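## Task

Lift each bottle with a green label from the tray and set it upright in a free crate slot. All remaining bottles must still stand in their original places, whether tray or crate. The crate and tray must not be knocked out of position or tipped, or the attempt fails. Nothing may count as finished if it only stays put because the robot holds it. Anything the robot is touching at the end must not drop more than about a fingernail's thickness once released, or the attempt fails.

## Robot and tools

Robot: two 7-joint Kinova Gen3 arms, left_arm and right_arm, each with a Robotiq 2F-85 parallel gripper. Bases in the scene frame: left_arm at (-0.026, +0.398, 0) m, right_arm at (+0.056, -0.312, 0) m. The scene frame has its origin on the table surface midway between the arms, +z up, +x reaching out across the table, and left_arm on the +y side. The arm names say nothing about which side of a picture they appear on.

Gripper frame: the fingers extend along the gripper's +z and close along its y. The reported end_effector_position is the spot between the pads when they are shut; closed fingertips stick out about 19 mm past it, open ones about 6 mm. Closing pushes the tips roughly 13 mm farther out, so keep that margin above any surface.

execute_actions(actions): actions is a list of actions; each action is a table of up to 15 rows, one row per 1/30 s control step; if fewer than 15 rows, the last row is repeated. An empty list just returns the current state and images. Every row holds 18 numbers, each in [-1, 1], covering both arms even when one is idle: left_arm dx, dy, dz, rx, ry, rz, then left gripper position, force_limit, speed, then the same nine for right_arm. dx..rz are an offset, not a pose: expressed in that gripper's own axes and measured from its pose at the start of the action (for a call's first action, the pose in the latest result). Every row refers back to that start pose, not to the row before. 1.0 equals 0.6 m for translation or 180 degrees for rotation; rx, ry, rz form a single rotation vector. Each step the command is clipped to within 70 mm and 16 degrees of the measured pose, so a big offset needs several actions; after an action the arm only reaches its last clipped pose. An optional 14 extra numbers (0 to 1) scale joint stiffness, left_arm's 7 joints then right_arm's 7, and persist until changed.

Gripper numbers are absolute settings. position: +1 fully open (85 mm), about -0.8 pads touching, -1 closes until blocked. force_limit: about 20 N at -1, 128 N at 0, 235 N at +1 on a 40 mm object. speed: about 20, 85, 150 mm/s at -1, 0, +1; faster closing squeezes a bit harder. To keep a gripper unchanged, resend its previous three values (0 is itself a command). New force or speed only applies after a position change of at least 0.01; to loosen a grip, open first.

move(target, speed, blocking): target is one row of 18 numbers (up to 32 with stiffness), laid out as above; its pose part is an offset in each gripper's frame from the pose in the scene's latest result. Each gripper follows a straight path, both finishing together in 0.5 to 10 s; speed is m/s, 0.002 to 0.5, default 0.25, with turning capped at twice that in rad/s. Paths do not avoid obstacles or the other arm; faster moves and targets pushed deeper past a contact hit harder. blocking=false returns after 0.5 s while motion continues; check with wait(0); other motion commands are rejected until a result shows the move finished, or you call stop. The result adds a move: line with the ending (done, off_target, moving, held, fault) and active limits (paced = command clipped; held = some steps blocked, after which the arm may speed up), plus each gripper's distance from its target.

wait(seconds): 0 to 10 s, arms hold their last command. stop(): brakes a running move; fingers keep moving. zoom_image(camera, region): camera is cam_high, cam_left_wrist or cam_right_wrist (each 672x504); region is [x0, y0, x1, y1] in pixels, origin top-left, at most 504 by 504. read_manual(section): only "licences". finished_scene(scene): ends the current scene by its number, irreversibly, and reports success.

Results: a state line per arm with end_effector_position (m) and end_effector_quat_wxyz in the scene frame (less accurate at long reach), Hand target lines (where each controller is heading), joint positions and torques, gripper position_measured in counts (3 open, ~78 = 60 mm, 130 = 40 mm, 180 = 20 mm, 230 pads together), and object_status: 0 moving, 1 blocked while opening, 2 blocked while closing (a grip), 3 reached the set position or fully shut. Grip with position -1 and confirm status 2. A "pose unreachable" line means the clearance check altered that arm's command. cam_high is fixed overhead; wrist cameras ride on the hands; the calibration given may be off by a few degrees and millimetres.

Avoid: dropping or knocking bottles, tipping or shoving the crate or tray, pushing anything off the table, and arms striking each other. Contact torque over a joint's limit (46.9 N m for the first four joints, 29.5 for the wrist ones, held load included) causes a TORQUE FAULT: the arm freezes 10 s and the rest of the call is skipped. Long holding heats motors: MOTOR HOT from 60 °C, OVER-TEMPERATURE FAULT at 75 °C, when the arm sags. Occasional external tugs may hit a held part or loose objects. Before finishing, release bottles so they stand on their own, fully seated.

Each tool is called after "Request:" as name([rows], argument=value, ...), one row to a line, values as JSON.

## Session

Request:
execute_actions(actions=[])

Scene clock: 0.00 s.
left_arm: end_effector_position=(+0.3922, +0.5580, +0.3947) position_measured=3 object_status=3 end_effector_quat_wxyz=(-0.044, +0.437, +0.898, -0.022) | right_arm: end_effector_position=(+0.1667, -0.5045, +0.2331) position_measured=3 object_status=3 end_effector_quat_wxyz=(+0.023, +0.712, +0.701, +0.017)
Joint positions: left_arm=[-0.684  0.406  0.289  1.078 -0.143  1.766  0.353] | right_arm=[ 0.959 -0.152  0.048  2.244 -0.042  1.01   0.996]
Joint velocities: left_arm=[ 0.     0.001  0.001 -0.     0.     0.001  0.   ] | right_arm=[-0.     0.001  0.001  0.001 -0.001  0.    -0.001]
Joint torques (N m, as the joint torque sensors report them, + toward a larger angle): no reading
Hand target (left_arm): +0.392, +0.558, +0.395; -0.044, +0.437, +0.898, -0.022
Hand target (right_arm): +0.167, -0.504, +0.233; +0.023, +0.712, +0.701, +0.017
Joint stiffness scale: left_arm=[1. 1. 1. 1. 1. 1. 1.] | right_arm=[1. 1. 1. 1. 1. 1. 1.]
camera_calibration (this result's frames):
cam_left_wrist: T_world_to_cam=[[0.851607, 0.523994, -0.013995, -0.630544], [0.524137, -0.850887, 0.0356648, 0.307202], [0.00678, -0.0377077, -0.999266, 0.558843], [0, 0, 0, 1]] pos_world=[0.37217, 0.612868, 0.538652]
cam_right_wrist: T_world_to_cam=[[0.998654, 0.0489771, -0.0170698, -0.124293], [0.0504051, -0.994024, 0.096826, -0.481993], [-0.0122256, -0.0975561, -0.995155, 0.332933], [0, 0, 0, 1]] pos_world=[0.152491, -0.440546, 0.375867]

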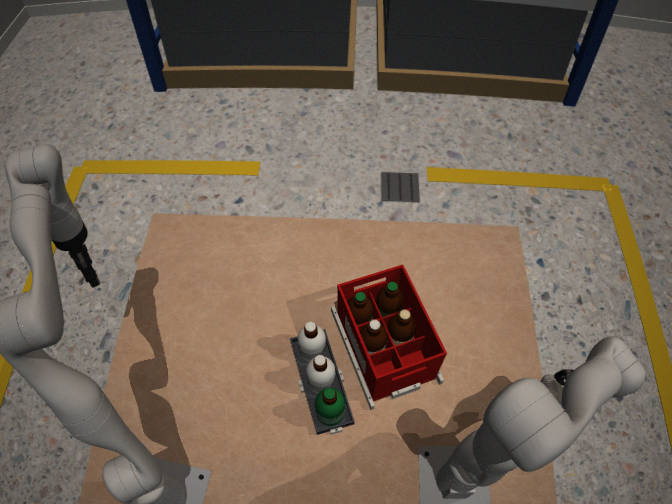

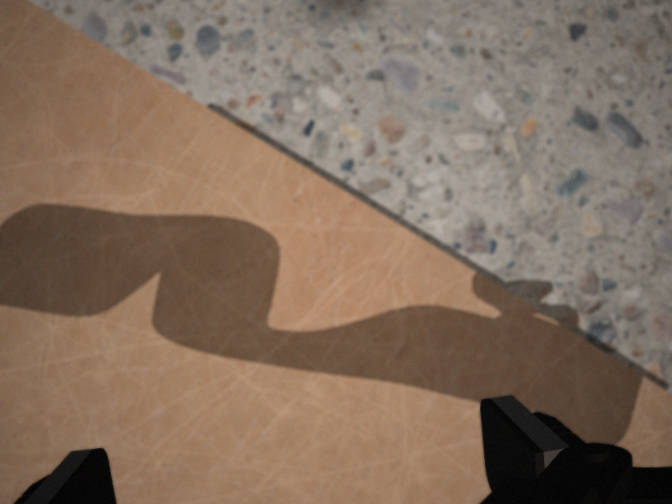

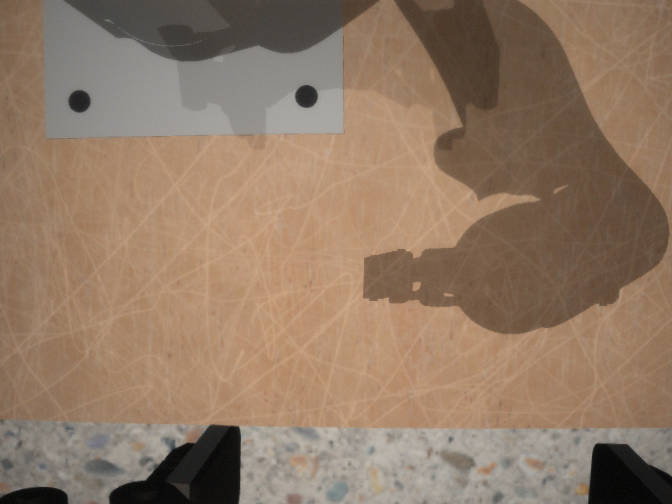

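Request:
zoom_image(camera="cam_high", region=[270, 255, 460, 445])

Region (270, 255, 460, 445) of cam_high's 672x504 image, scaled by 2.653, with more detail than that image has.

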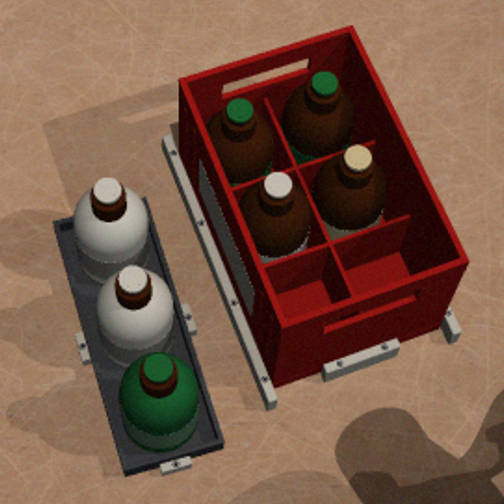

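Request:
move(target=[0,0,0,0,0,0,1,0,0, 0.892,0.171,-0.143,0.010,0.019,-0.615,1,0,0], speed=0.2)

Scene clock: 31.50 s.
left_arm: end_effector_position=(+0.3922, +0.5580, +0.3947) position_measured=3 object_status=3 end_effector_quat_wxyz=(-0.044, +0.437, +0.898, -0.022) | right_arm: end_effector_position=(+0.2746, +0.0294, +0.3203) position_measured=3 object_status=3 end_effector_quat_wxyz=(+0.002, -0.168, +0.986, -0.000)
Joint positions: left_arm=[-0.684  0.406  0.289  1.078 -0.143  1.766  0.353] | right_arm=[ 1.4   -0.426 -2.021  1.517 -0.382  1.436  1.286]
Joint velocities: left_arm=[-0.001 -0.002  0.    -0.001 -0.003  0.001 -0.   ] | right_arm=[ 0.017  0.    -0.014 -0.002 -0.002 -0.    -0.001]
Joint torques (N m, as the joint torque sensors report them, + toward a larger angle): left_arm=[ -0.01 -16.15   0.89  -8.38   0.09   0.19  -0.1 ] | right_arm=[-0.29 11.73  2.88 -7.85  0.02  0.5   0.21]
Hand target (left_arm): +0.392, +0.558, +0.395; -0.044, +0.437, +0.898, -0.022
Hand target (right_arm): +0.273, +0.030, +0.320; -0.001, -0.173, +0.985, -0.000
Off the commanded pose (left_arm): 0.000 m, 0 deg.
Off the commanded pose (right_arm): 0.002 m, 1 deg.
Joint stiffness scale: left_arm=[1. 1. 1. 1. 1. 1. 1.] | right_arm=[1. 1. 1. 1. 1. 1. 1.]
move: done
camera_calibration (this result's frames):
cam_left_wrist: T_world_to_cam=[[0.851607, 0.523994, -0.0139948, -0.630544], [0.524137, -0.850887, 0.0356648, 0.307202], [0.00678018, -0.0377076, -0.999266, 0.558843], [0, 0, 0, 1]] pos_world=[0.37217, 0.612868, 0.538652]
cam_right_wrist: T_world_to_cam=[[-0.391674, 0.916993, -0.0756056, 0.118291], [0.913271, 0.397446, 0.0892949, -0.24065], [0.111932, -0.0340739, -0.993132, 0.436512], [0, 0, 0, 1]] pos_world=[0.21725, 0.00204726, 0.463946]

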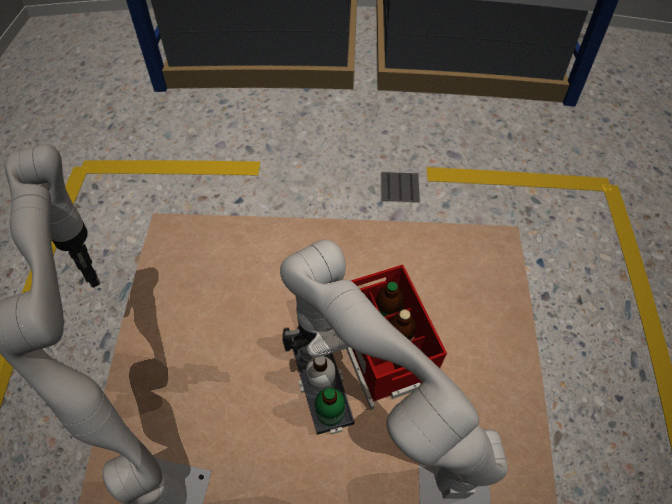

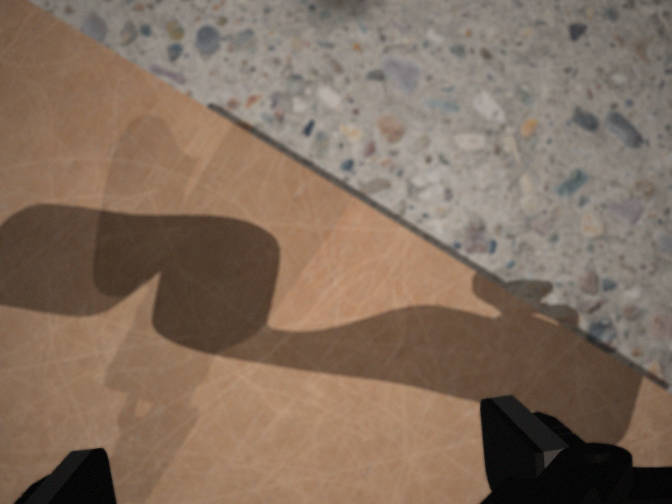

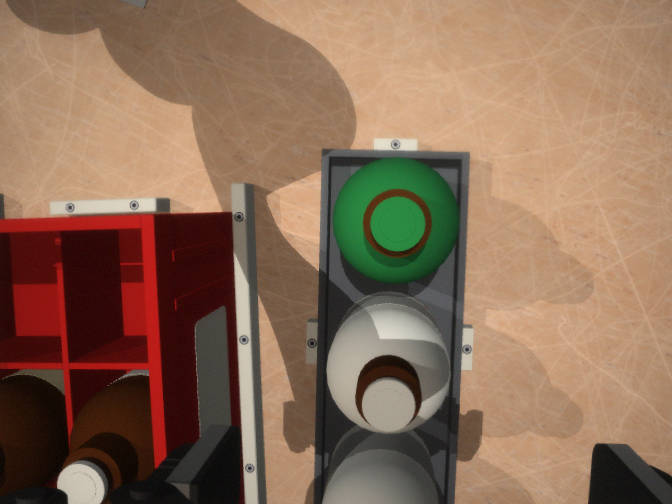

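Request:
move(target=[0,0,0,0,0,0,1,0,0, 0.085,0.0007,0.15,0,0,0,1,0,0], speed=0.12)

Request:
move(target=[0,0,0,0,0,0,1,0,0, 0,0,0.125,0,0,0,1,0,0], speed=0.05)

Scene clock: 43.13 s.
left_arm: end_effector_position=(+0.3922, +0.5580, +0.3947) position_measured=3 object_status=3 end_effector_quat_wxyz=(-0.044, +0.437, +0.898, -0.022) | right_arm: end_effector_position=(+0.2289, +0.0106, +0.2312) position_measured=3 object_status=3 end_effector_quat_wxyz=(+0.002, -0.171, +0.985, -0.003)
Joint positions: left_arm=[-0.684  0.406  0.289  1.078 -0.143  1.766  0.353] | right_arm=[ 1.258 -0.427 -2.027  1.835 -0.413  1.143  1.271]
Joint velocities: left_arm=[-0.     0.     0.001  0.001  0.001 -0.001  0.001] | right_arm=[-0.006 -0.003 -0.002  0.    -0.003 -0.     0.   ]
Joint torques (N m, as the joint torque sensors report them, + toward a larger angle): left_arm=[ -0.1  -16.52   0.86  -8.42   0.04   0.35  -0.17] | right_arm=[-0.86 10.43  2.94 -6.91  0.33  0.45  0.41]
Hand target (left_arm): +0.392, +0.558, +0.395; -0.044, +0.437, +0.898, -0.022
Hand target (right_arm): +0.227, +0.013, +0.230; +0.002, -0.168, +0.986, -0.000
Off the commanded pose (left_arm): 0.000 m, 0 deg.
Off the commanded pose (right_arm): 0.003 m, 0 deg.
Joint stiffness scale: left_arm=[1. 1. 1. 1. 1. 1. 1.] | right_arm=[1. 1. 1. 1. 1. 1. 1.]
move: done
camera_calibration (this result's frames):
cam_left_wrist: T_world_to_cam=[[0.851607, 0.523994, -0.0139949, -0.630544], [0.524137, -0.850887, 0.0356648, 0.307202], [0.00678009, -0.0377076, -0.999266, 0.558843], [0, 0, 0, 1]] pos_world=[0.37217, 0.612868, 0.538652]
cam_right_wrist: T_world_to_cam=[[-0.397117, 0.914244, -0.0803501, 0.113304], [0.910821, 0.40335, 0.0878253, -0.182607], [0.112703, -0.0383076, -0.99289, 0.352355], [0, 0, 0, 1]] pos_world=[0.171606, -0.0164348, 0.374991]

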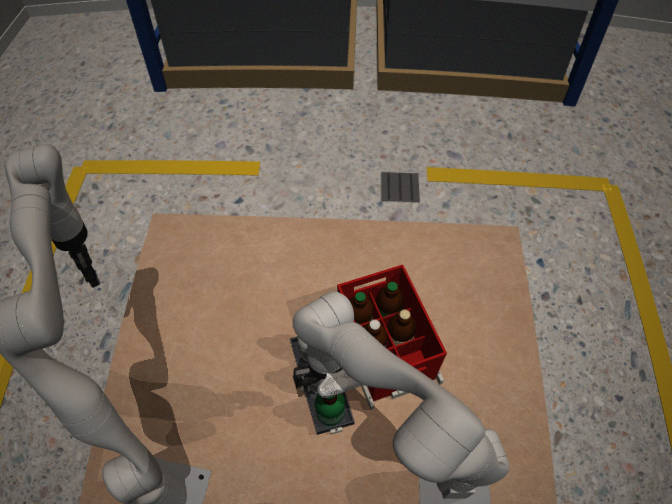

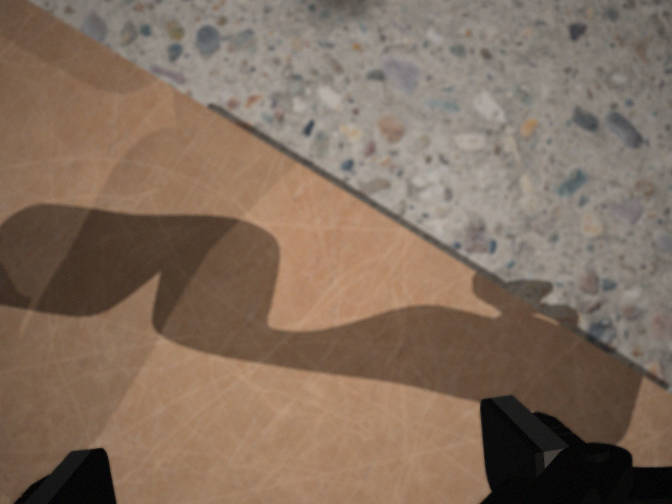

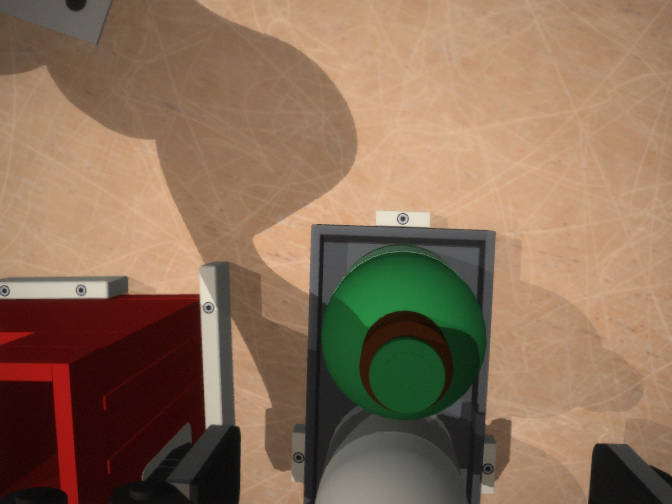

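Scene clock: 44.97 s.
left_arm: end_effector_position=(+0.3922, +0.5580, +0.3947) position_measured=3 object_status=3 end_effector_quat_wxyz=(-0.044, +0.437, +0.898, -0.022) | right_arm: end_effector_position=(+0.2295, +0.0095, +0.1578) position_measured=3 object_status=3 end_effector_quat_wxyz=(+0.003, -0.169, +0.986, -0.004)
Joint positions: left_arm=[-0.684  0.406  0.289  1.078 -0.143  1.766  0.353] | right_arm=[ 1.376 -0.518 -2.169  1.968 -0.522  0.934  1.364]
Joint velocities: left_arm=[-0.    -0.001 -0.001  0.001 -0.001  0.     0.   ] | right_arm=[ 0.015  0.001 -0.015  0.001  0.    -0.006 -0.   ]
Joint torques (N m, as the joint torque sensors report them, + toward a larger angle): left_arm=[  0.28 -16.12   0.95  -8.33  -0.04   0.3    0.05] | right_arm=[-1.22 12.01  2.87 -6.05 -0.08  0.29  0.54]
Hand target (left_arm): +0.392, +0.558, +0.395; -0.044, +0.437, +0.898, -0.022
Hand target (right_arm): +0.230, +0.010, +0.156; +0.003, -0.171, +0.985, -0.003
Off the commanded pose (left_arm): 0.000 m, 0 deg.
Off the commanded pose (right_arm): 0.002 m, 0 deg.
Joint stiffness scale: left_arm=[1. 1. 1. 1. 1. 1. 1.] | right_arm=[1. 1. 1. 1. 1. 1. 1.]
move: done
camera_calibration (this result's frames):
cam_left_wrist: T_world_to_cam=[[0.851607, 0.523994, -0.0139951, -0.630544], [0.524137, -0.850887, 0.0356649, 0.307203], [0.0067799, -0.0377079, -0.999266, 0.558843], [0, 0, 0, 1]] pos_world=[0.37217, 0.612868, 0.538652]
cam_right_wrist: T_world_to_cam=[[-0.392307, 0.916073, -0.0831035, 0.107952], [0.912801, 0.398866, 0.0877506, -0.176695], [0.113533, -0.0414317, -0.99267, 0.279128], [0, 0, 0, 1]] pos_world=[0.171948, -0.0168495, 0.301559]

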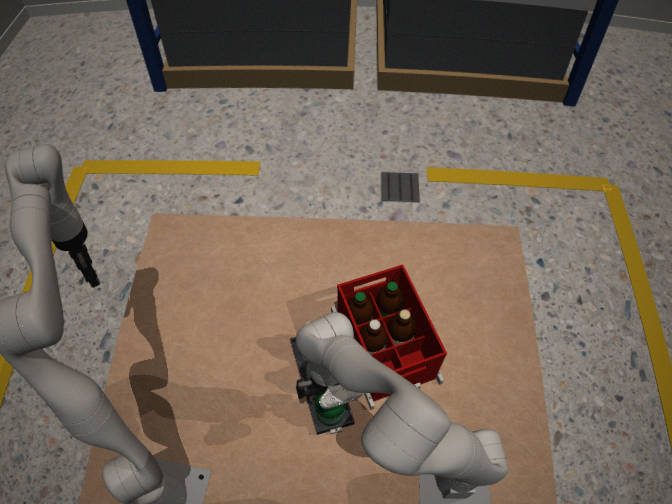

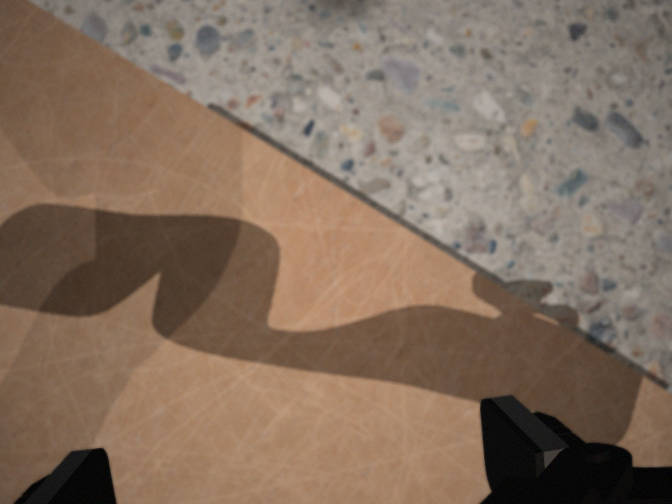

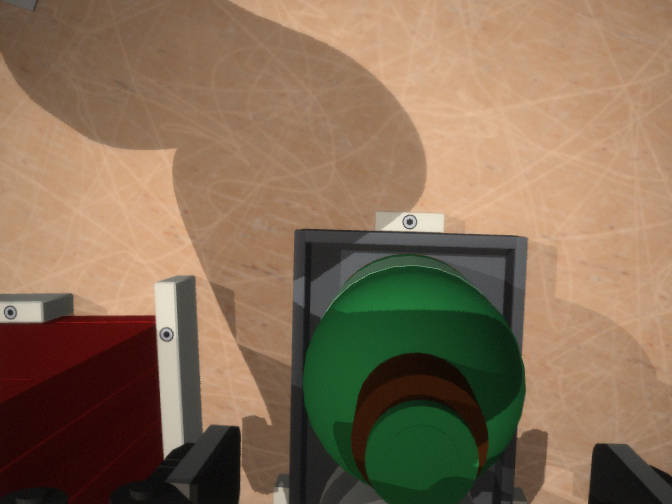

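Request:
execute_actions([
  [[0,0,0,0,0,0,1,0,0, 0,0.013,0.02,0,0,0,1,0,0]],
  [[0,0,0,0,0,0,1,0,0, 0,0,0,0,0,0,-1,0,-0.3]],
  [[0,0,0,0,0,0,1,0,0, 0,0,0,0,0,0,-1,0,-0.3]],
  [[0,0,0,0,0,0,1,0,0, 0,0,0,0,0,0,-1,0,-0.3]],
])

Scene clock: 55.33 s.
left_arm: end_effector_position=(+0.3922, +0.5580, +0.3947) position_measured=3 object_status=3 end_effector_quat_wxyz=(-0.044, +0.437, +0.898, -0.022) | right_arm: end_effector_position=(+0.2273, +0.0156, +0.1474) position_measured=151 object_status=2 end_effector_quat_wxyz=(+0.003, -0.169, +0.986, -0.006)
Joint positions: left_arm=[-0.684  0.406  0.289  1.078 -0.143  1.766  0.353] | right_arm=[ 1.387 -0.543 -2.195  1.968 -0.542  0.914  1.364]
Joint velocities: left_arm=[ 0.     0.    -0.     0.001 -0.    -0.    -0.   ] | right_arm=[-0.     0.001 -0.     0.001 -0.001 -0.     0.   ]
Joint torques (N m, as the joint torque sensors report them, + toward a larger angle): left_arm=[ -0.35 -16.2    0.72  -8.54  -0.18   0.46  -0.07] | right_arm=[-1.59 10.75  0.43 -5.97 -1.72 -0.09  0.2 ]
Hand target (left_arm): +0.392, +0.558, +0.395; -0.044, +0.437, +0.898, -0.022
Hand target (right_arm): +0.227, +0.016, +0.147; +0.003, -0.169, +0.986, -0.006
Off the commanded pose (left_arm): 0.000 m, 0 deg.
Off the commanded pose (right_arm): 0.000 m, 0 deg.
Joint stiffness scale: left_arm=[1. 1. 1. 1. 1. 1. 1.] | right_arm=[1. 1. 1. 1. 1. 1. 1.]
camera_calibration (this result's frames):
cam_left_wrist: T_world_to_cam=[[0.851607, 0.523994, -0.0139951, -0.630544], [0.524137, -0.850887, 0.0356649, 0.307202], [0.00677997, -0.0377078, -0.999266, 0.558843], [0, 0, 0, 1]] pos_world=[0.37217, 0.612868, 0.538652]
cam_right_wrist: T_world_to_cam=[[-0.391765, 0.916048, -0.085884, 0.100873], [0.912955, 0.398623, 0.0872589, -0.176176], [0.114169, -0.0442233, -0.992477, 0.269205], [0, 0, 0, 1]] pos_world=[0.169625, -0.0102718, 0.291216]

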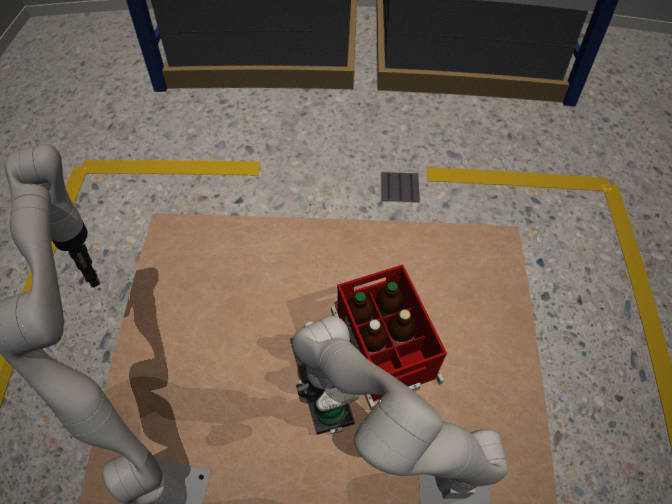

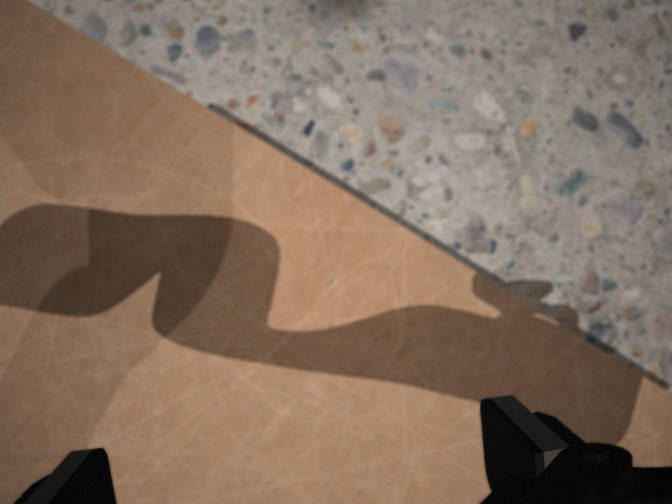

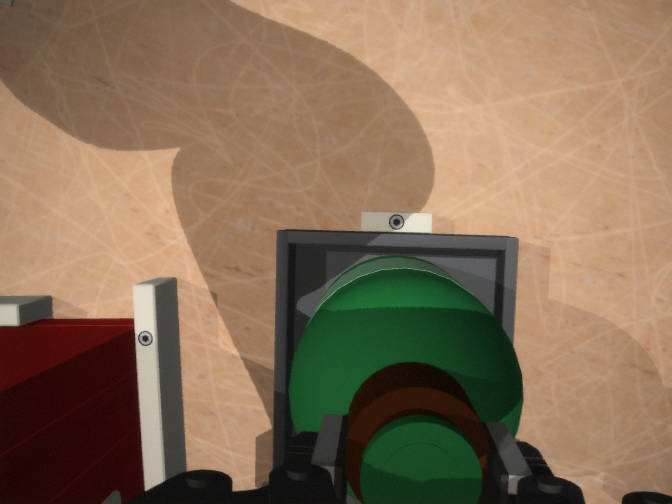

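Gripped. Lift.

Request:
move(target=[0,0,0,0,0,0,1,0,0, 0,0,-0.42,0,0,0,-1,0,-0.3], speed=0.15)

Scene clock: 66.00 s.
left_arm: end_effector_position=(+0.3922, +0.5580, +0.3947) position_measured=3 object_status=3 end_effector_quat_wxyz=(-0.044, +0.437, +0.898, -0.022) | right_arm: end_effector_position=(+0.2230, +0.0204, +0.3986) position_measured=151 object_status=2 end_effector_quat_wxyz=(+0.002, -0.176, +0.984, -0.003)
Joint positions: left_arm=[-0.684  0.406  0.289  1.078 -0.143  1.766  0.353] | right_arm=[ 1.204 -0.308 -1.968  1.38  -0.276  1.637  1.107]
Joint velocities: left_arm=[-0.    -0.     0.001  0.001  0.001 -0.    -0.   ] | right_arm=[ 0.001  0.     0.003 -0.003 -0.001  0.002 -0.   ]
Joint torques (N m, as the joint torque sensors report them, + toward a larger angle): left_arm=[ -0.33 -16.17   0.89  -8.3    0.09   0.42  -0.19] | right_arm=[-0.43 11.1   2.66 -9.78  0.26  0.44  0.68]
Hand target (left_arm): +0.392, +0.558, +0.395; -0.044, +0.437, +0.898, -0.022
Hand target (right_arm): +0.225, +0.018, +0.399; +0.003, -0.169, +0.986, -0.006
Off the commanded pose (left_arm): 0.000 m, 0 deg.
Off the commanded pose (right_arm): 0.003 m, 1 deg.
Joint stiffness scale: left_arm=[1. 1. 1. 1. 1. 1. 1.] | right_arm=[1. 1. 1. 1. 1. 1. 1.]
move: done
camera_calibration (this result's frames):
cam_left_wrist: T_world_to_cam=[[0.851607, 0.523994, -0.0139951, -0.630544], [0.524137, -0.850887, 0.0356645, 0.307203], [0.00677975, -0.0377075, -0.999266, 0.558843], [0, 0, 0, 1]] pos_world=[0.37217, 0.612868, 0.538652]
cam_right_wrist: T_world_to_cam=[[-0.405424, 0.910476, -0.0816429, 0.117916], [0.907104, 0.411752, 0.0873111, -0.195026], [0.113111, -0.0386605, -0.99283, 0.519452], [0, 0, 0, 1]] pos_world=[0.165959, -0.00697455, 0.542383]

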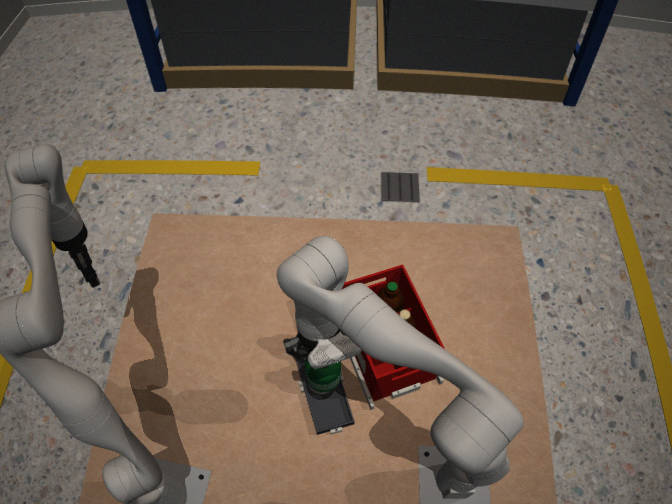

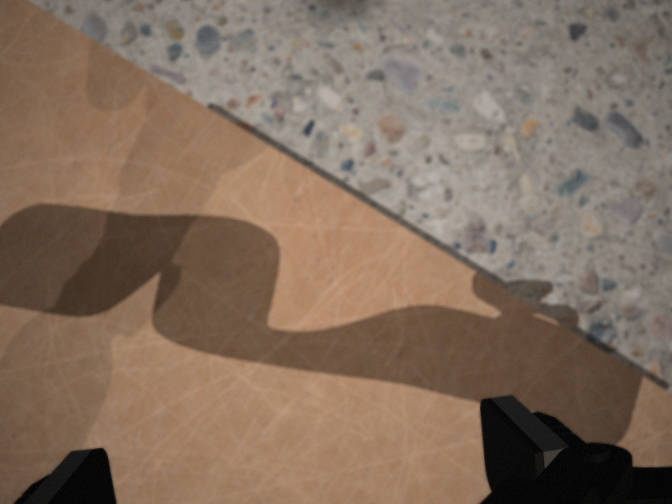

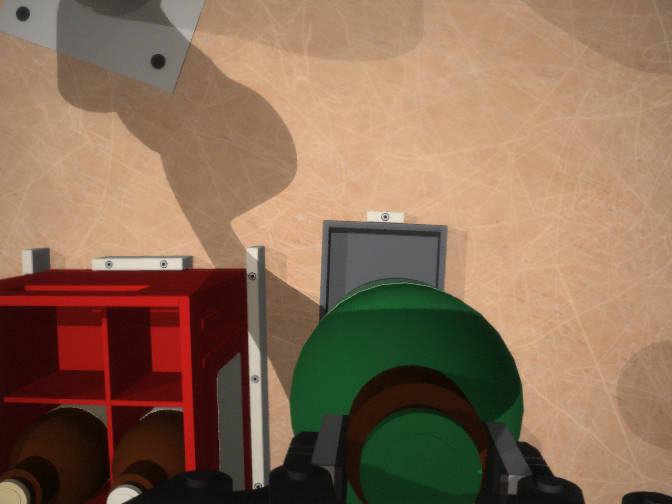

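Request:
move(target=[0,0,0,0,0,0,1,0,0, -0.179,-0.261,0,0,0,0,-1,0,-0.3], speed=0.15)

Scene clock: 75.97 s.
left_arm: end_effector_position=(+0.3922, +0.5580, +0.3947) position_measured=3 object_status=3 end_effector_quat_wxyz=(-0.044, +0.437, +0.898, -0.022) | right_arm: end_effector_position=(+0.3790, -0.0915, +0.4011) position_measured=151 object_status=2 end_effector_quat_wxyz=(+0.006, -0.171, +0.985, -0.005)
Joint positions: left_arm=[-0.684  0.406  0.289  1.078 -0.143  1.766  0.353] | right_arm=[ 1.766 -0.359 -1.975  1.325 -0.318  1.653  1.632]
Joint velocities: left_arm=[ 0.001  0.002 -0.001  0.001  0.001  0.    -0.001] | right_arm=[ 0.018  0.002 -0.019 -0.002 -0.001  0.    -0.   ]
Joint torques (N m, as the joint torque sensors report them, + toward a larger angle): left_arm=[ -0.11 -16.05   1.11  -8.86  -0.21   0.31  -0.24] | right_arm=[-0.07 12.55  2.72 -9.77  0.21  0.34  0.46]
Hand target (left_arm): +0.392, +0.558, +0.395; -0.044, +0.437, +0.898, -0.022
Hand target (right_arm): +0.378, -0.090, +0.401; +0.003, -0.176, +0.984, -0.003
Off the commanded pose (left_arm): 0.000 m, 0 deg.
Off the commanded pose (right_arm): 0.003 m, 1 deg.
Joint stiffness scale: left_arm=[1. 1. 1. 1. 1. 1. 1.] | right_arm=[1. 1. 1. 1. 1. 1. 1.]
move: done
camera_calibration (this result's frames):
cam_left_wrist: T_world_to_cam=[[0.851607, 0.523994, -0.0139951, -0.630544], [0.524137, -0.850887, 0.0356648, 0.307202], [0.00677991, -0.0377077, -0.999266, 0.558843], [0, 0, 0, 1]] pos_world=[0.37217, 0.612868, 0.538652]
cam_right_wrist: T_world_to_cam=[[-0.395452, 0.914334, -0.0872427, 0.282067], [0.910456, 0.402755, 0.0941185, -0.295523], [0.121193, -0.0422113, -0.991731, 0.496144], [0, 0, 0, 1]] pos_world=[0.320476, -0.117937, 0.544463]

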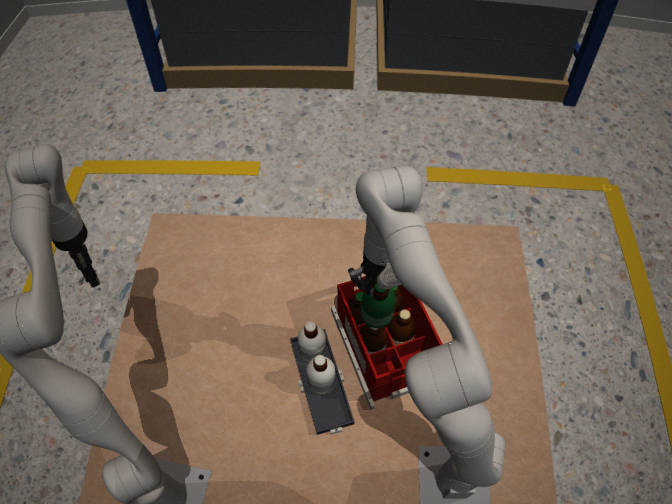

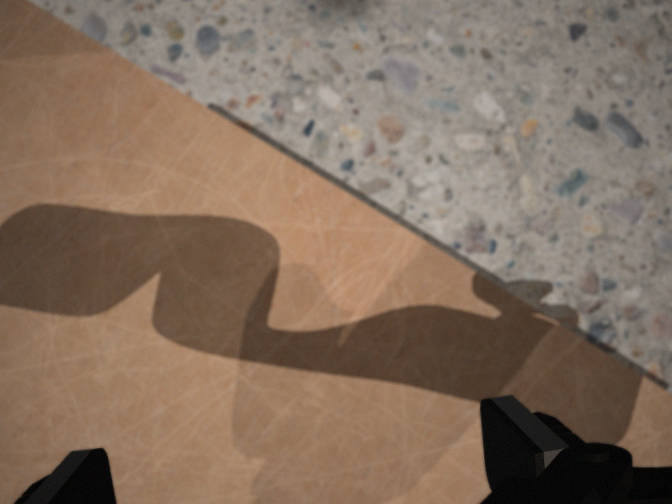

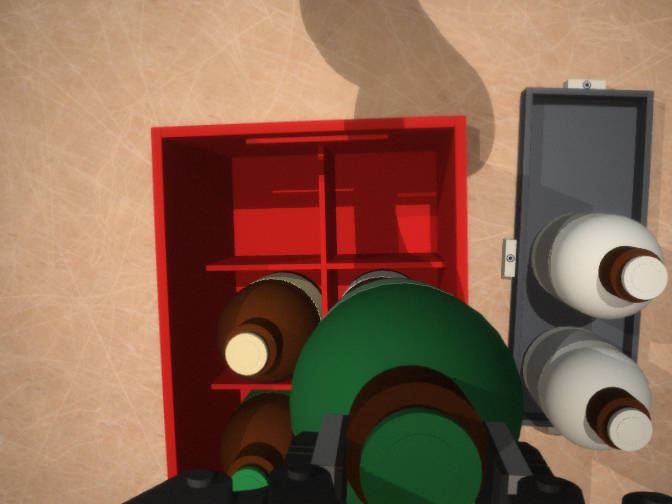

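Request:
move(target=[0,0,0,0,0,0,1,0,0, 0.086,-0.012,0.1,0,0,0,-1,0,-0.3], speed=0.12)

Request:
move(target=[0,0,0,0,0,0,1,0,0, 0,0,0.265,0,0,0,-1,0,-0.3], speed=0.05)

Scene clock: 89.57 s.
left_arm: end_effector_position=(+0.3922, +0.5580, +0.3947) position_measured=3 object_status=3 end_effector_quat_wxyz=(-0.044, +0.437, +0.898, -0.022) | right_arm: end_effector_position=(+0.3323, -0.1143, +0.3405) position_measured=151 object_status=2 end_effector_quat_wxyz=(+0.003, -0.175, +0.985, -0.003)
Joint positions: left_arm=[-0.684  0.406  0.289  1.078 -0.143  1.766  0.353] | right_arm=[ 1.502 -0.23  -1.893  1.645 -0.212  1.422  1.538]
Joint velocities: left_arm=[-0.001 -0.    -0.002  0.001  0.    -0.     0.001] | right_arm=[-0.023  0.     0.018  0.002 -0.001  0.    -0.   ]
Joint torques (N m, as the joint torque sensors report them, + toward a larger angle): left_arm=[ -0.28 -16.47   0.52  -8.52  -0.05   0.22  -0.26] | right_arm=[-0.54  8.24  2.55 -9.37  0.13  0.35  0.49]
Hand target (left_arm): +0.392, +0.558, +0.395; -0.044, +0.437, +0.898, -0.022
Hand target (right_arm): +0.334, -0.116, +0.341; +0.006, -0.170, +0.985, -0.005
Off the commanded pose (left_arm): 0.000 m, 0 deg.
Off the commanded pose (right_arm): 0.002 m, 1 deg.
Joint stiffness scale: left_arm=[1. 1. 1. 1. 1. 1. 1.] | right_arm=[1. 1. 1. 1. 1. 1. 1.]
move: done
camera_calibration (this result's frames):
cam_left_wrist: T_world_to_cam=[[0.851607, 0.523994, -0.0139949, -0.630544], [0.524137, -0.850887, 0.0356649, 0.307202], [0.00678016, -0.0377077, -0.999266, 0.558843], [0, 0, 0, 1]] pos_world=[0.37217, 0.612868, 0.538652]
cam_right_wrist: T_world_to_cam=[[-0.403836, 0.91115, -0.081987, 0.279782], [0.907658, 0.410258, 0.0885716, -0.234404], [0.114338, -0.0386477, -0.99269, 0.443793], [0, 0, 0, 1]] pos_world=[0.275003, -0.141606, 0.484249]

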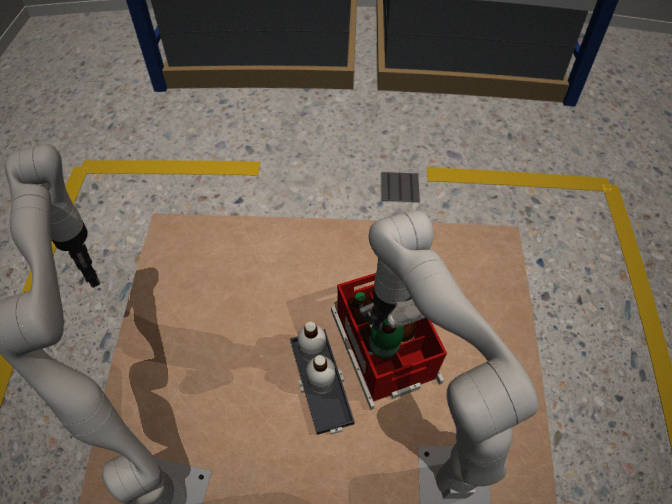

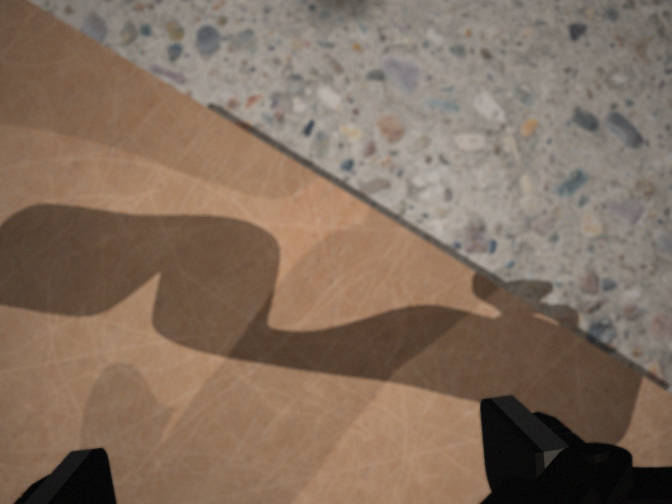

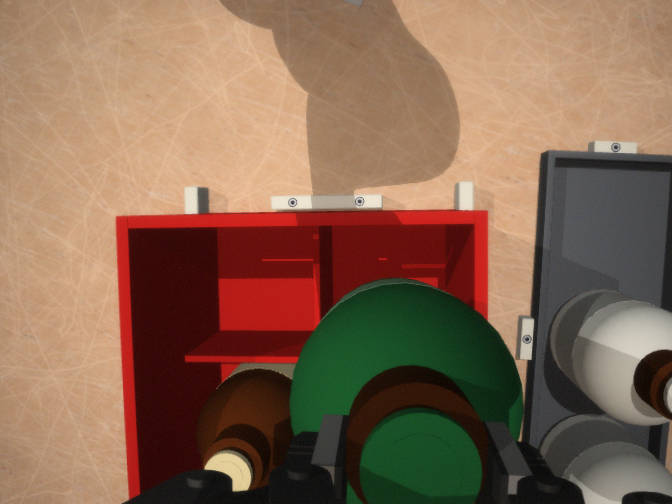

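Scene clock: 102.67 s.
left_arm: end_effector_position=(+0.3922, +0.5580, +0.3947) position_measured=3 object_status=3 end_effector_quat_wxyz=(-0.044, +0.437, +0.898, -0.022) | right_arm: end_effector_position=(+0.3239, -0.1247, +0.2224) position_measured=151 object_status=2 end_effector_quat_wxyz=(-0.016, -0.173, +0.985, +0.013)
Joint positions: left_arm=[-0.684  0.406  0.289  1.078 -0.143  1.766  0.353] | right_arm=[ 1.705 -0.336 -2.032  1.949 -0.374  1.096  1.738]
Joint velocities: left_arm=[-0.001 -0.001  0.    -0.     0.003  0.    -0.   ] | right_arm=[-0.    -0.    -0.001 -0.001  0.001 -0.    -0.001]
Joint torques (N m, as the joint torque sensors report them, + toward a larger angle): left_arm=[ -0.09 -16.46   0.59  -8.62  -0.28   0.38  -0.03] | right_arm=[-1.15  0.35 -2.37 -2.79 -2.5  -3.16  0.65]
Hand target (left_arm): +0.392, +0.558, +0.395; -0.044, +0.437, +0.898, -0.022
Hand target (right_arm): +0.325, -0.123, +0.219; -0.013, -0.173, +0.985, +0.010
Off the commanded pose (left_arm): 0.000 m, 0 deg.
Off the commanded pose (right_arm): 0.043 m, 3 deg.
Joint stiffness scale: left_arm=[1. 1. 1. 1. 1. 1. 1.] | right_arm=[1. 1. 1. 1. 1. 1. 1.]
TORQUE FAULT: the external load on joint 2 (shoulder) of the right arm reached its load limit, and that arm stopped for 10 seconds. That time counts as 19 of the actions that you can send in this scene. A torque fault stops only its own arm. That arm's remaining commands of this call were not run. That arm's gripper holds where it stopped, with its grip as last carried out, and that arm accepts commands again: back off and push less far. That arm stops again, at the same cost, whenever a joint's load reaches its limit.
move: fault (right_arm)
camera_calibration (this result's frames):
cam_left_wrist: T_world_to_cam=[[0.851607, 0.523994, -0.0139948, -0.630544], [0.524137, -0.850887, 0.035665, 0.307202], [0.00678026, -0.0377077, -0.999266, 0.558843], [0, 0, 0, 1]] pos_world=[0.37217, 0.612868, 0.538652]
cam_right_wrist: T_world_to_cam=[[-0.403158, 0.914234, -0.0405028, 0.267077], [0.912342, 0.404988, 0.0601348, -0.207904], [0.0713804, -0.0127086, -0.997368, 0.345291], [0, 0, 0, 1]] pos_world=[0.272707, -0.155584, 0.367701]

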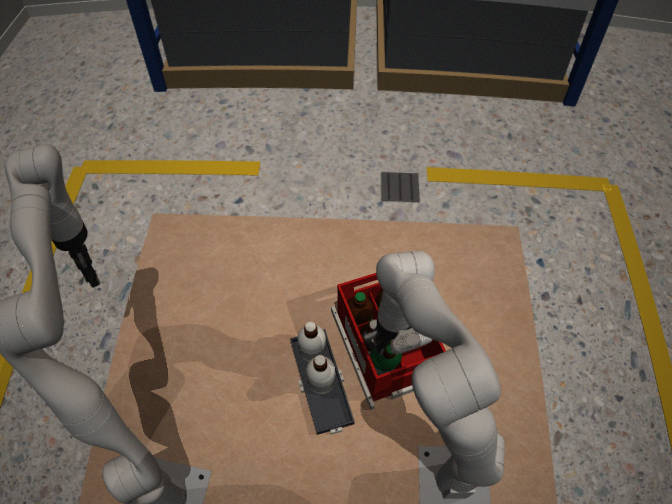

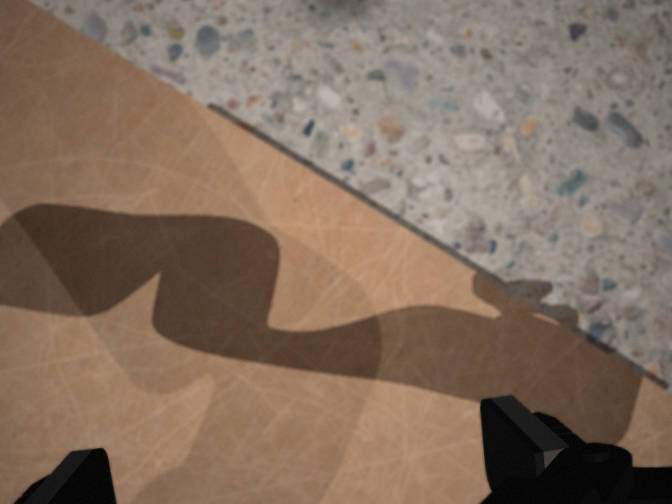

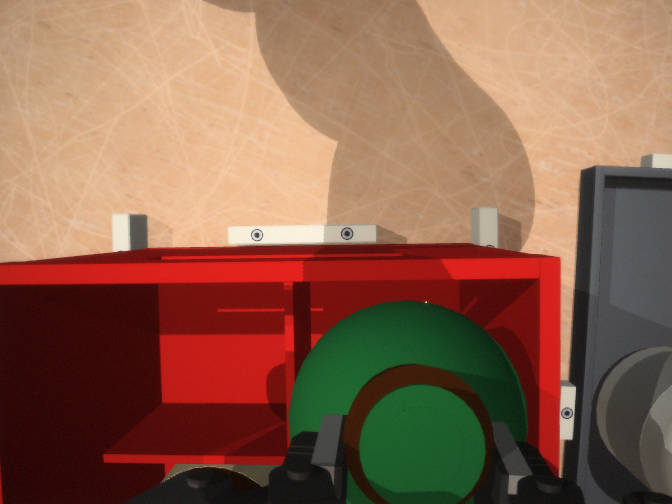

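Request:
move(target=[0,0,0,0,0,0,1,0,0, 0,0,-0.17,0,0,0,-1,0,-0.3], speed=0.05)

Scene clock: 108.73 s.
left_arm: end_effector_position=(+0.3922, +0.5580, +0.3947) position_measured=3 object_status=3 end_effector_quat_wxyz=(-0.044, +0.437, +0.898, -0.022) | right_arm: end_effector_position=(+0.3274, -0.1244, +0.3231) position_measured=151 object_status=2 end_effector_quat_wxyz=(-0.016, -0.178, +0.984, +0.016)
Joint positions: left_arm=[-0.684  0.406  0.289  1.078 -0.143  1.766  0.353] | right_arm=[ 1.566 -0.222 -1.913  1.704 -0.25   1.393  1.608]
Joint velocities: left_arm=[-0.     0.001  0.     0.    -0.002  0.     0.   ] | right_arm=[-0.01   0.     0.011 -0.001 -0.     0.002  0.001]
Joint torques (N m, as the joint torque sensors report them, + toward a larger angle): left_arm=[ -0.08 -16.31   1.02  -8.56  -0.21   0.49  -0.33] | right_arm=[ -0.22   8.04   1.92 -10.    -0.32   0.38   0.5 ]
Hand target (left_arm): +0.392, +0.558, +0.395; -0.044, +0.437, +0.898, -0.022
Hand target (right_arm): +0.327, -0.127, +0.324; -0.016, -0.173, +0.985, +0.013
Off the commanded pose (left_arm): 0.000 m, 0 deg.
Off the commanded pose (right_arm): 0.003 m, 1 deg.
Joint stiffness scale: left_arm=[1. 1. 1. 1. 1. 1. 1.] | right_arm=[1. 1. 1. 1. 1. 1. 1.]
move: done
camera_calibration (this result's frames):
cam_left_wrist: T_world_to_cam=[[0.851607, 0.523994, -0.0139949, -0.630544], [0.524137, -0.850887, 0.0356648, 0.307202], [0.00678008, -0.0377076, -0.999266, 0.558843], [0, 0, 0, 1]] pos_world=[0.37217, 0.612868, 0.538652]
cam_right_wrist: T_world_to_cam=[[-0.41172, 0.910622, -0.0354172, 0.273021], [0.908523, 0.413188, 0.0621404, -0.21567], [0.0712204, -0.00659285, -0.997439, 0.446252], [0, 0, 0, 1]] pos_world=[0.276567, -0.156565, 0.468181]

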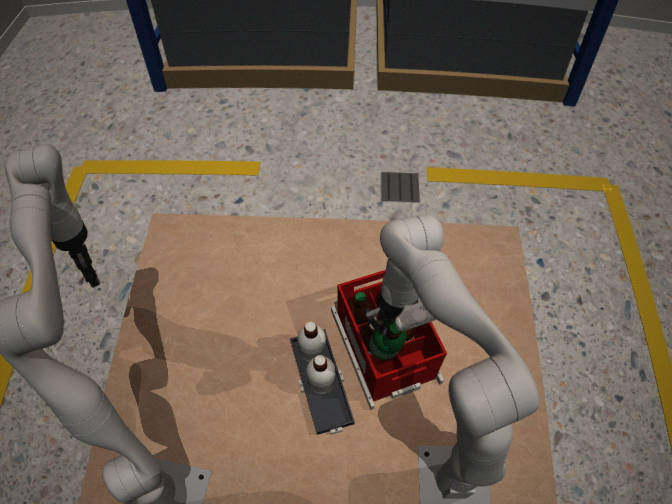

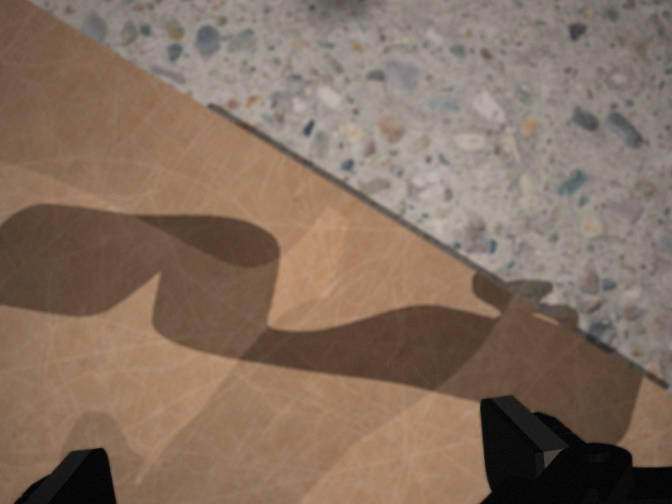

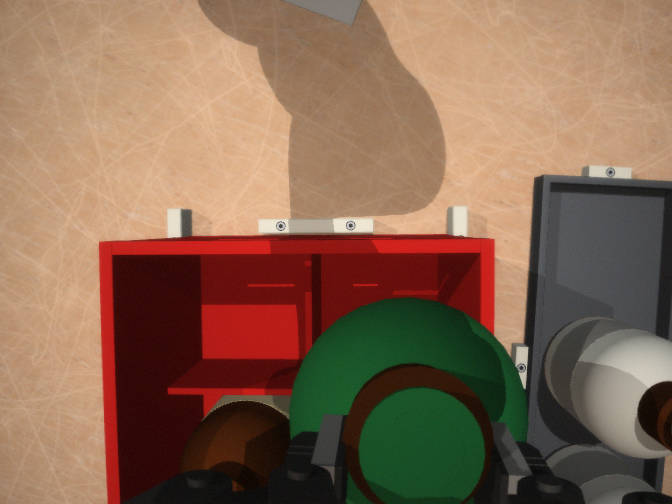

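Request:
zoom_image(camera="cam_right_wrist", region=[150, 200, 550, 504])

Region (150, 200, 550, 504) of cam_right_wrist's 672x504 image, scaled by 1.260; it fills the top 383 rows of this view, and the rest is white.

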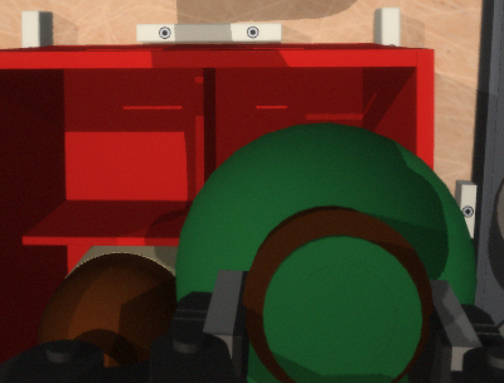

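Request:
zoom_image(camera="cam_high", region=[320, 270, 460, 400])

Region (320, 270, 460, 400) of cam_high's 672x504 image, scaled by 3.600, with more detail than that image has; it fills the top 468 rows of this view, and the rest is white.

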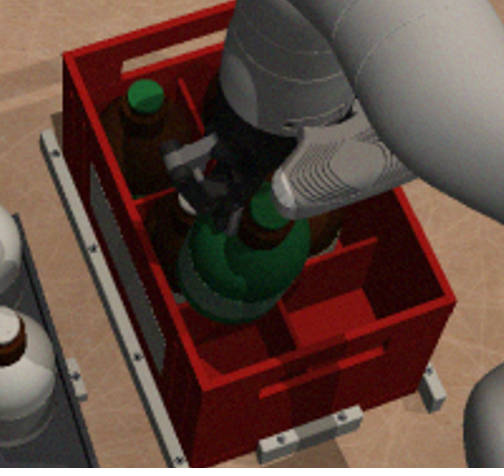

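Request:
move(target=[0,0,0,0,0,0,1,0,0, -0.013,0.010,0.053,0,0,0,-1,0,-0.3], speed=0.03)

Scene clock: 154.80 s.
left_arm: end_effector_position=(+0.3922, +0.5580, +0.3947) position_measured=3 object_status=3 end_effector_quat_wxyz=(-0.044, +0.437, +0.898, -0.022) | right_arm: end_effector_position=(+0.3319, -0.1186, +0.2927) position_measured=151 object_status=2 end_effector_quat_wxyz=(-0.016, -0.174, +0.985, +0.012)
Joint positions: left_arm=[-0.684  0.406  0.289  1.078 -0.143  1.766  0.353] | right_arm=[ 1.628 -0.273 -1.962  1.762 -0.291  1.311  1.64 ]
Joint velocities: left_arm=[-0.    -0.004  0.001 -0.001 -0.001 -0.    -0.   ] | right_arm=[ 0.016  0.001 -0.018  0.002  0.    -0.002 -0.   ]
Joint torques (N m, as the joint torque sensors report them, + toward a larger angle): left_arm=[  0.19 -16.39   0.37  -8.52  -0.04   0.28  -0.16] | right_arm=[-0.59  9.22  1.53 -9.03 -0.94  0.35  0.76]
Hand target (left_arm): +0.392, +0.558, +0.395; -0.044, +0.437, +0.898, -0.022
Hand target (right_arm): +0.332, -0.115, +0.291; -0.016, -0.178, +0.984, +0.016
Off the commanded pose (left_arm): 0.000 m, 0 deg.
Off the commanded pose (right_arm): 0.004 m, 1 deg.
Joint stiffness scale: left_arm=[1. 1. 1. 1. 1. 1. 1.] | right_arm=[1. 1. 1. 1. 1. 1. 1.]
move: off_target (right_arm)
camera_calibration (this result's frames):
cam_left_wrist: T_world_to_cam=[[0.851607, 0.523994, -0.0139947, -0.630544], [0.524137, -0.850887, 0.0356649, 0.307202], [0.00678027, -0.0377077, -0.999266, 0.558843], [0, 0, 0, 1]] pos_world=[0.37217, 0.612868, 0.538652]
cam_right_wrist: T_world_to_cam=[[-0.403931, 0.913758, -0.0434254, 0.268654], [0.911926, 0.405965, 0.0598629, -0.221545], [0.0723295, -0.0154203, -0.997262, 0.41419], [0, 0, 0, 1]] pos_world=[0.280592, -0.149158, 0.437985]

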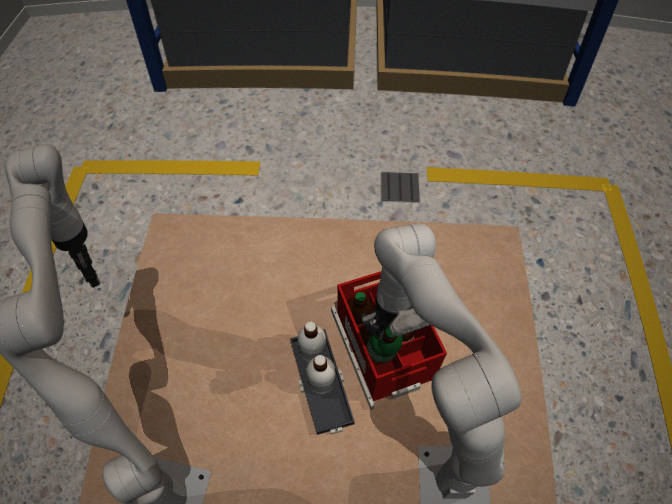

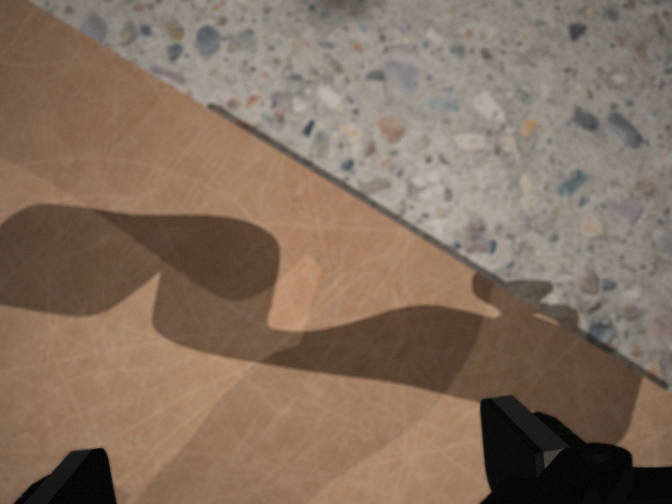

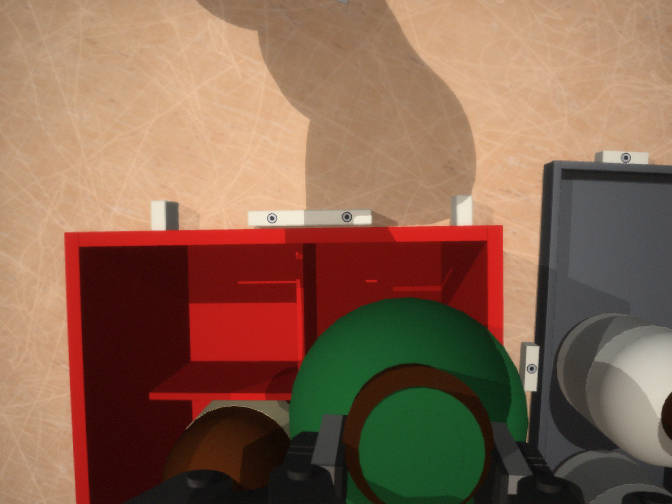

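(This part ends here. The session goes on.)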